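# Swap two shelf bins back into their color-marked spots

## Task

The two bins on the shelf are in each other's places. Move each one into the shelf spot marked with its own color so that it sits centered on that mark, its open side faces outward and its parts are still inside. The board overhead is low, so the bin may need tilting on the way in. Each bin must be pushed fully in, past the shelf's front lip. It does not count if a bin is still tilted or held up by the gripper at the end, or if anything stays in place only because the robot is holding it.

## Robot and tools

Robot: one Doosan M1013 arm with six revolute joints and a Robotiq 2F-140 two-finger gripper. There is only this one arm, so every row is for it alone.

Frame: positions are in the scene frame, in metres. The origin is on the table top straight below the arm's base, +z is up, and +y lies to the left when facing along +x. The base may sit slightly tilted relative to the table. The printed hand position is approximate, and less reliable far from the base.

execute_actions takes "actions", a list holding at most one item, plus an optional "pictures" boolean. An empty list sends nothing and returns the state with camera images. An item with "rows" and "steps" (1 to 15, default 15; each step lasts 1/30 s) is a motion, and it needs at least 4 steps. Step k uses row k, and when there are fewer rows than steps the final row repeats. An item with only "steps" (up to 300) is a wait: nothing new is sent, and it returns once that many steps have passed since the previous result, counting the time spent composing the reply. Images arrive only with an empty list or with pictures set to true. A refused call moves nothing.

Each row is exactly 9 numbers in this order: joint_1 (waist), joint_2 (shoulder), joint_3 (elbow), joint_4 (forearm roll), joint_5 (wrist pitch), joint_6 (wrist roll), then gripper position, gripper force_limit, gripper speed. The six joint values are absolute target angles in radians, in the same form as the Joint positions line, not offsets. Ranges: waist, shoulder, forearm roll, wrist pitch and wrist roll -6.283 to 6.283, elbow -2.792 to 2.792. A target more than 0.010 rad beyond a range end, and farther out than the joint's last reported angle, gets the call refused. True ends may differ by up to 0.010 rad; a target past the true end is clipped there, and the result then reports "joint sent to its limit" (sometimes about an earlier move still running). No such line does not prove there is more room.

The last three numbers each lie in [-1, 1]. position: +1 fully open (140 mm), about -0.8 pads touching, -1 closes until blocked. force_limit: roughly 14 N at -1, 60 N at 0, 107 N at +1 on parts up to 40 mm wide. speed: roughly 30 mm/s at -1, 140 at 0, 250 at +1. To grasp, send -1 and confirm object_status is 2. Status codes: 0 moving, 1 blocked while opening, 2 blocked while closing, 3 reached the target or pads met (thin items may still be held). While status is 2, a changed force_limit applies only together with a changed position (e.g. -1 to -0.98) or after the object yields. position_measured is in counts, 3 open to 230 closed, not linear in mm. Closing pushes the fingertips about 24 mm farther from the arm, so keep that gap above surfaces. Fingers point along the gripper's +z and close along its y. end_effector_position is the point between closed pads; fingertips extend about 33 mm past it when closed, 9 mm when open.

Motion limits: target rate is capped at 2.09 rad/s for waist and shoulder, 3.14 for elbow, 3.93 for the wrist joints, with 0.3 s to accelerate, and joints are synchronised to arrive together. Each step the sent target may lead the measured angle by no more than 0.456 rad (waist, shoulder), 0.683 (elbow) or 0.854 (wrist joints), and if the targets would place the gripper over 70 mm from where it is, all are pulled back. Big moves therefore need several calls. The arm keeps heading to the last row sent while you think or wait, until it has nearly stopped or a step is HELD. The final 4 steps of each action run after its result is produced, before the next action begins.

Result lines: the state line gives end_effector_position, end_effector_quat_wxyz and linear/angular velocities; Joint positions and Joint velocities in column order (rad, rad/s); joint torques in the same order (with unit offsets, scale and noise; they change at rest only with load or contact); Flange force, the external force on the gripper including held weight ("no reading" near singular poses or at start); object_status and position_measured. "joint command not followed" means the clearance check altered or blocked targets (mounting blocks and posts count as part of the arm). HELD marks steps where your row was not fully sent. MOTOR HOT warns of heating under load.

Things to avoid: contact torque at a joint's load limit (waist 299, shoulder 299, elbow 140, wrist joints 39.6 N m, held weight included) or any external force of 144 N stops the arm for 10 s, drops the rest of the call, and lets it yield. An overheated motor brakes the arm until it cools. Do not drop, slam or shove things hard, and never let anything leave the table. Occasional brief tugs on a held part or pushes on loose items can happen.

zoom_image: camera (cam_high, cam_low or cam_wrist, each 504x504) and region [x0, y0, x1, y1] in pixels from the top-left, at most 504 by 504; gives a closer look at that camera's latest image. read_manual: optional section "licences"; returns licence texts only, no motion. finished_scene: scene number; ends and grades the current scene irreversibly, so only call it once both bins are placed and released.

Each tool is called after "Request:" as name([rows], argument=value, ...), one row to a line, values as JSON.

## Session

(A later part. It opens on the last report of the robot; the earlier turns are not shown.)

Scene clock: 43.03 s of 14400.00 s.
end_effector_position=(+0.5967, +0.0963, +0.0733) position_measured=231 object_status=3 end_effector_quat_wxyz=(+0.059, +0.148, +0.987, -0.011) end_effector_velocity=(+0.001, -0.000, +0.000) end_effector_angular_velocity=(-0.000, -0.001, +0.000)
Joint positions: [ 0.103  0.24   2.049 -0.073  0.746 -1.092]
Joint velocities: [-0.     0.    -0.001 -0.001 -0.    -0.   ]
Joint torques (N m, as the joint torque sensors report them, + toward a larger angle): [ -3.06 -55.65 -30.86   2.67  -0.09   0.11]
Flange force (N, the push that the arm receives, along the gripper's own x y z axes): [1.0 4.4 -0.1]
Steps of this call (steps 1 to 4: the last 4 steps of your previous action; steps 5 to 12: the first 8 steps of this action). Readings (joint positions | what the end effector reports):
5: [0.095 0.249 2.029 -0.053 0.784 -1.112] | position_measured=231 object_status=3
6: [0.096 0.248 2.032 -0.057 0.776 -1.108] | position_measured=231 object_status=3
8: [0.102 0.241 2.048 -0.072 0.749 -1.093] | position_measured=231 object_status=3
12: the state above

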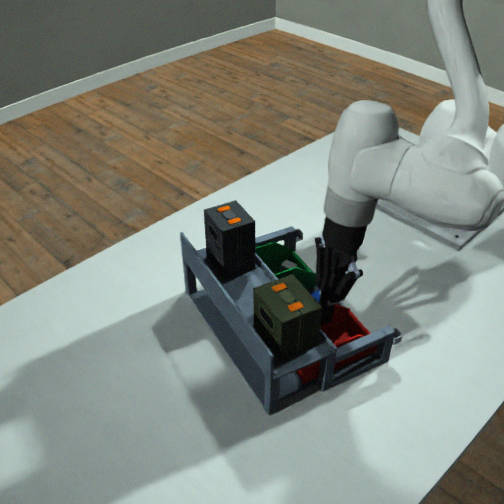

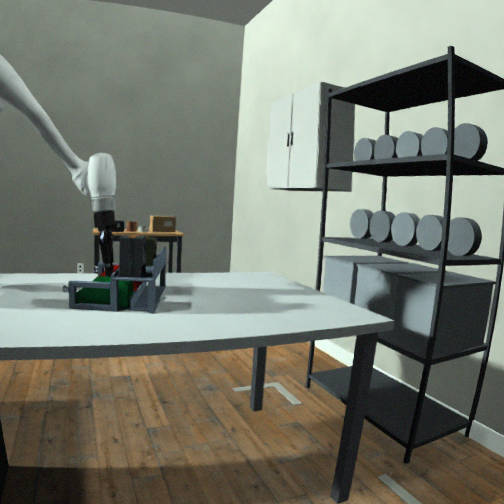

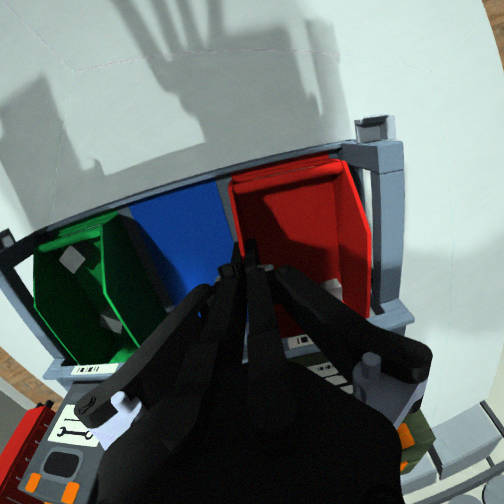

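Request:
execute_actions([
  {"rows":[[0.1027,0.242,2.0502,-0.0733,0.7429,-1.092,-1,0.6,0],[0.1027,0.242,2.0502,-0.0733,0.7429,-1.092,-1,0.6,0],[0.1027,0.242,2.0502,-0.0733,0.7429,-1.092,-1,0.6,0],[0.1027,0.242,2.0502,-0.0733,0.7429,-1.092,-0.16,0.6,0]]},
])

Request:
execute_actions([
  {"rows":[[0.1027,0.14,1.98,-0.065,0.915,-1.1,-0.16,0.6,0]]},
], pictures=true)

Request:
zoom_image(camera="cam_wrist", region=[60, 120, 400, 330])

Request:
zoom_image(camera="cam_high", region=[240, 220, 430, 420])

Scene clock: 43.67 s of 14400.00 s.
end_effector_position=(+0.5966, +0.0963, +0.0719) position_measured=182 object_status=0 end_effector_quat_wxyz=(+0.059, +0.148, +0.987, -0.011) end_effector_velocity=(+0.000, +0.000, -0.000) end_effector_angular_velocity=(+0.000, +0.001, -0.000)
Joint positions: [ 0.103  0.242  2.05  -0.073  0.743 -1.092]
Joint velocities: [-0.     0.001 -0.     0.     0.    -0.   ]
Joint torques (N m, as the joint torque sensors report them, + toward a larger angle): [  1.74 -55.5  -28.79   2.44   0.24  -0.42]
Flange force (N, the push that the arm receives, along the gripper's own x y z axes): [-4.6 -0.9 -1.2]
Steps of this call (steps 1 to 4: the last 4 steps of your previous action; steps 5 to 8: the robot went on to your last target; steps 9 to 19: the first 11 steps of this action). Readings (joint positions | what the end effector reports):
9: [0.103 0.240 2.049 -0.073 0.746 -1.092] | position_measured=231 object_status=3
10: [0.103 0.241 2.050 -0.073 0.744 -1.092] | position_measured=231 object_status=3
12: [0.103 0.242 2.050 -0.073 0.743 -1.092] | position_measured=231 object_status=0
16: [0.103 0.242 2.050 -0.073 0.743 -1.092] | position_measured=205 object_status=0
19: the state above

Scene clock: 44.17 s of 14400.00 s.
end_effector_position=(+0.5915, +0.0954, +0.1613) position_measured=149 object_status=3 end_effector_quat_wxyz=(+0.060, +0.151, +0.987, -0.011) end_effector_velocity=(-0.001, -0.000, -0.000) end_effector_angular_velocity=(-0.001, +0.002, +0.001)
Joint positions: [ 0.103  0.14   1.98  -0.065  0.915 -1.1  ]
Joint velocities: [-0.    -0.     0.    -0.     0.002 -0.001]
Joint torques (N m, as the joint torque sensors report them, + toward a larger angle): [  0.52 -40.63 -31.45   2.58   0.64   0.27]
Flange force (N, the push that the arm receives, along the gripper's own x y z axes): [1.0 -4.9 -5.3]
Steps of this call (steps 1 to 4: the last 4 steps of your previous action; steps 5 to 15: the first 11 steps of this action). Readings (joint positions | what the end effector reports):
5: [0.103 0.242 2.050 -0.073 0.743 -1.092] | position_measured=149 object_status=0
6: [0.103 0.239 2.048 -0.073 0.749 -1.092] | position_measured=149 object_status=0
8: [0.103 0.209 2.028 -0.071 0.799 -1.094] | position_measured=149 object_status=0
12: [0.103 0.142 1.981 -0.065 0.911 -1.100] | position_measured=149 object_status=3
15: the state above

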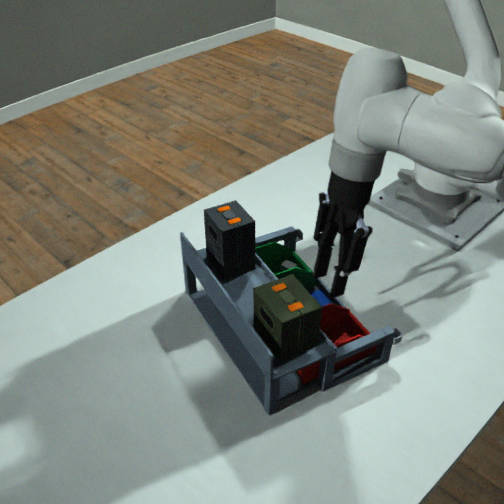

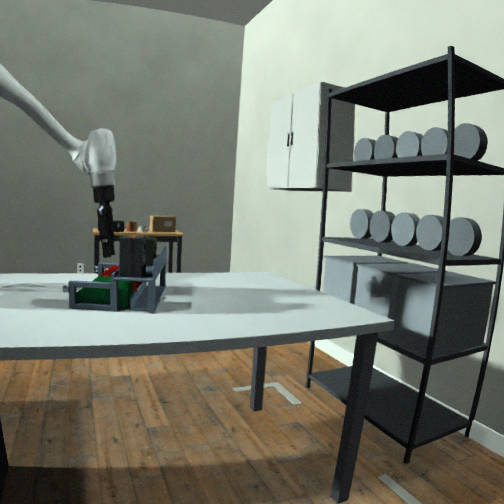

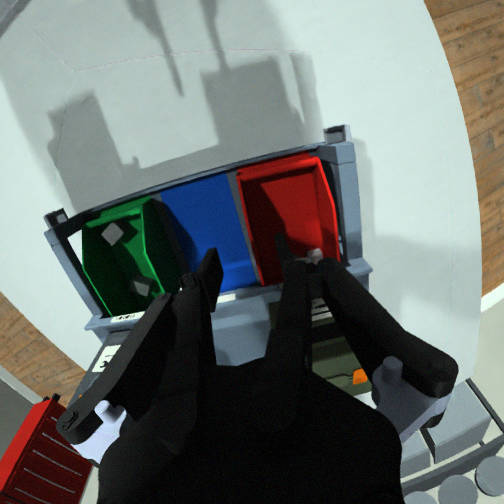

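Region (60, 120, 400, 330) of cam_wrist's 504x504 image, scaled by 1.482, with more detail than that image has; it fills the top 311 rows of this view, and the rest is white.

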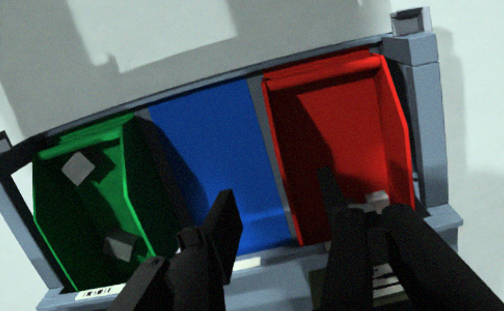

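Region (240, 220, 430, 420) of cam_high's 504x504 image, scaled by 2.520, with more detail than that image has; it fills the left 479 columns of this view, and the rest is white.

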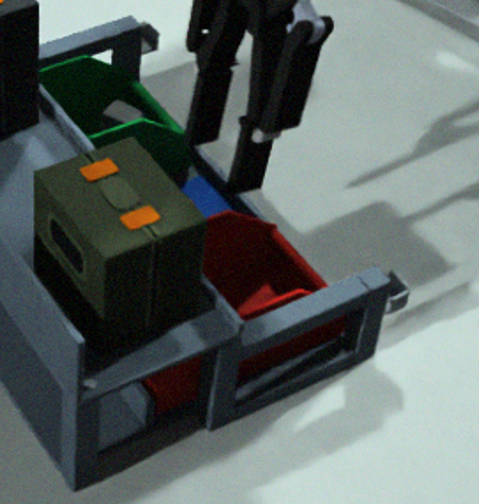

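Request:
finished_scene(scene=1)

The scene is finished: the task was done.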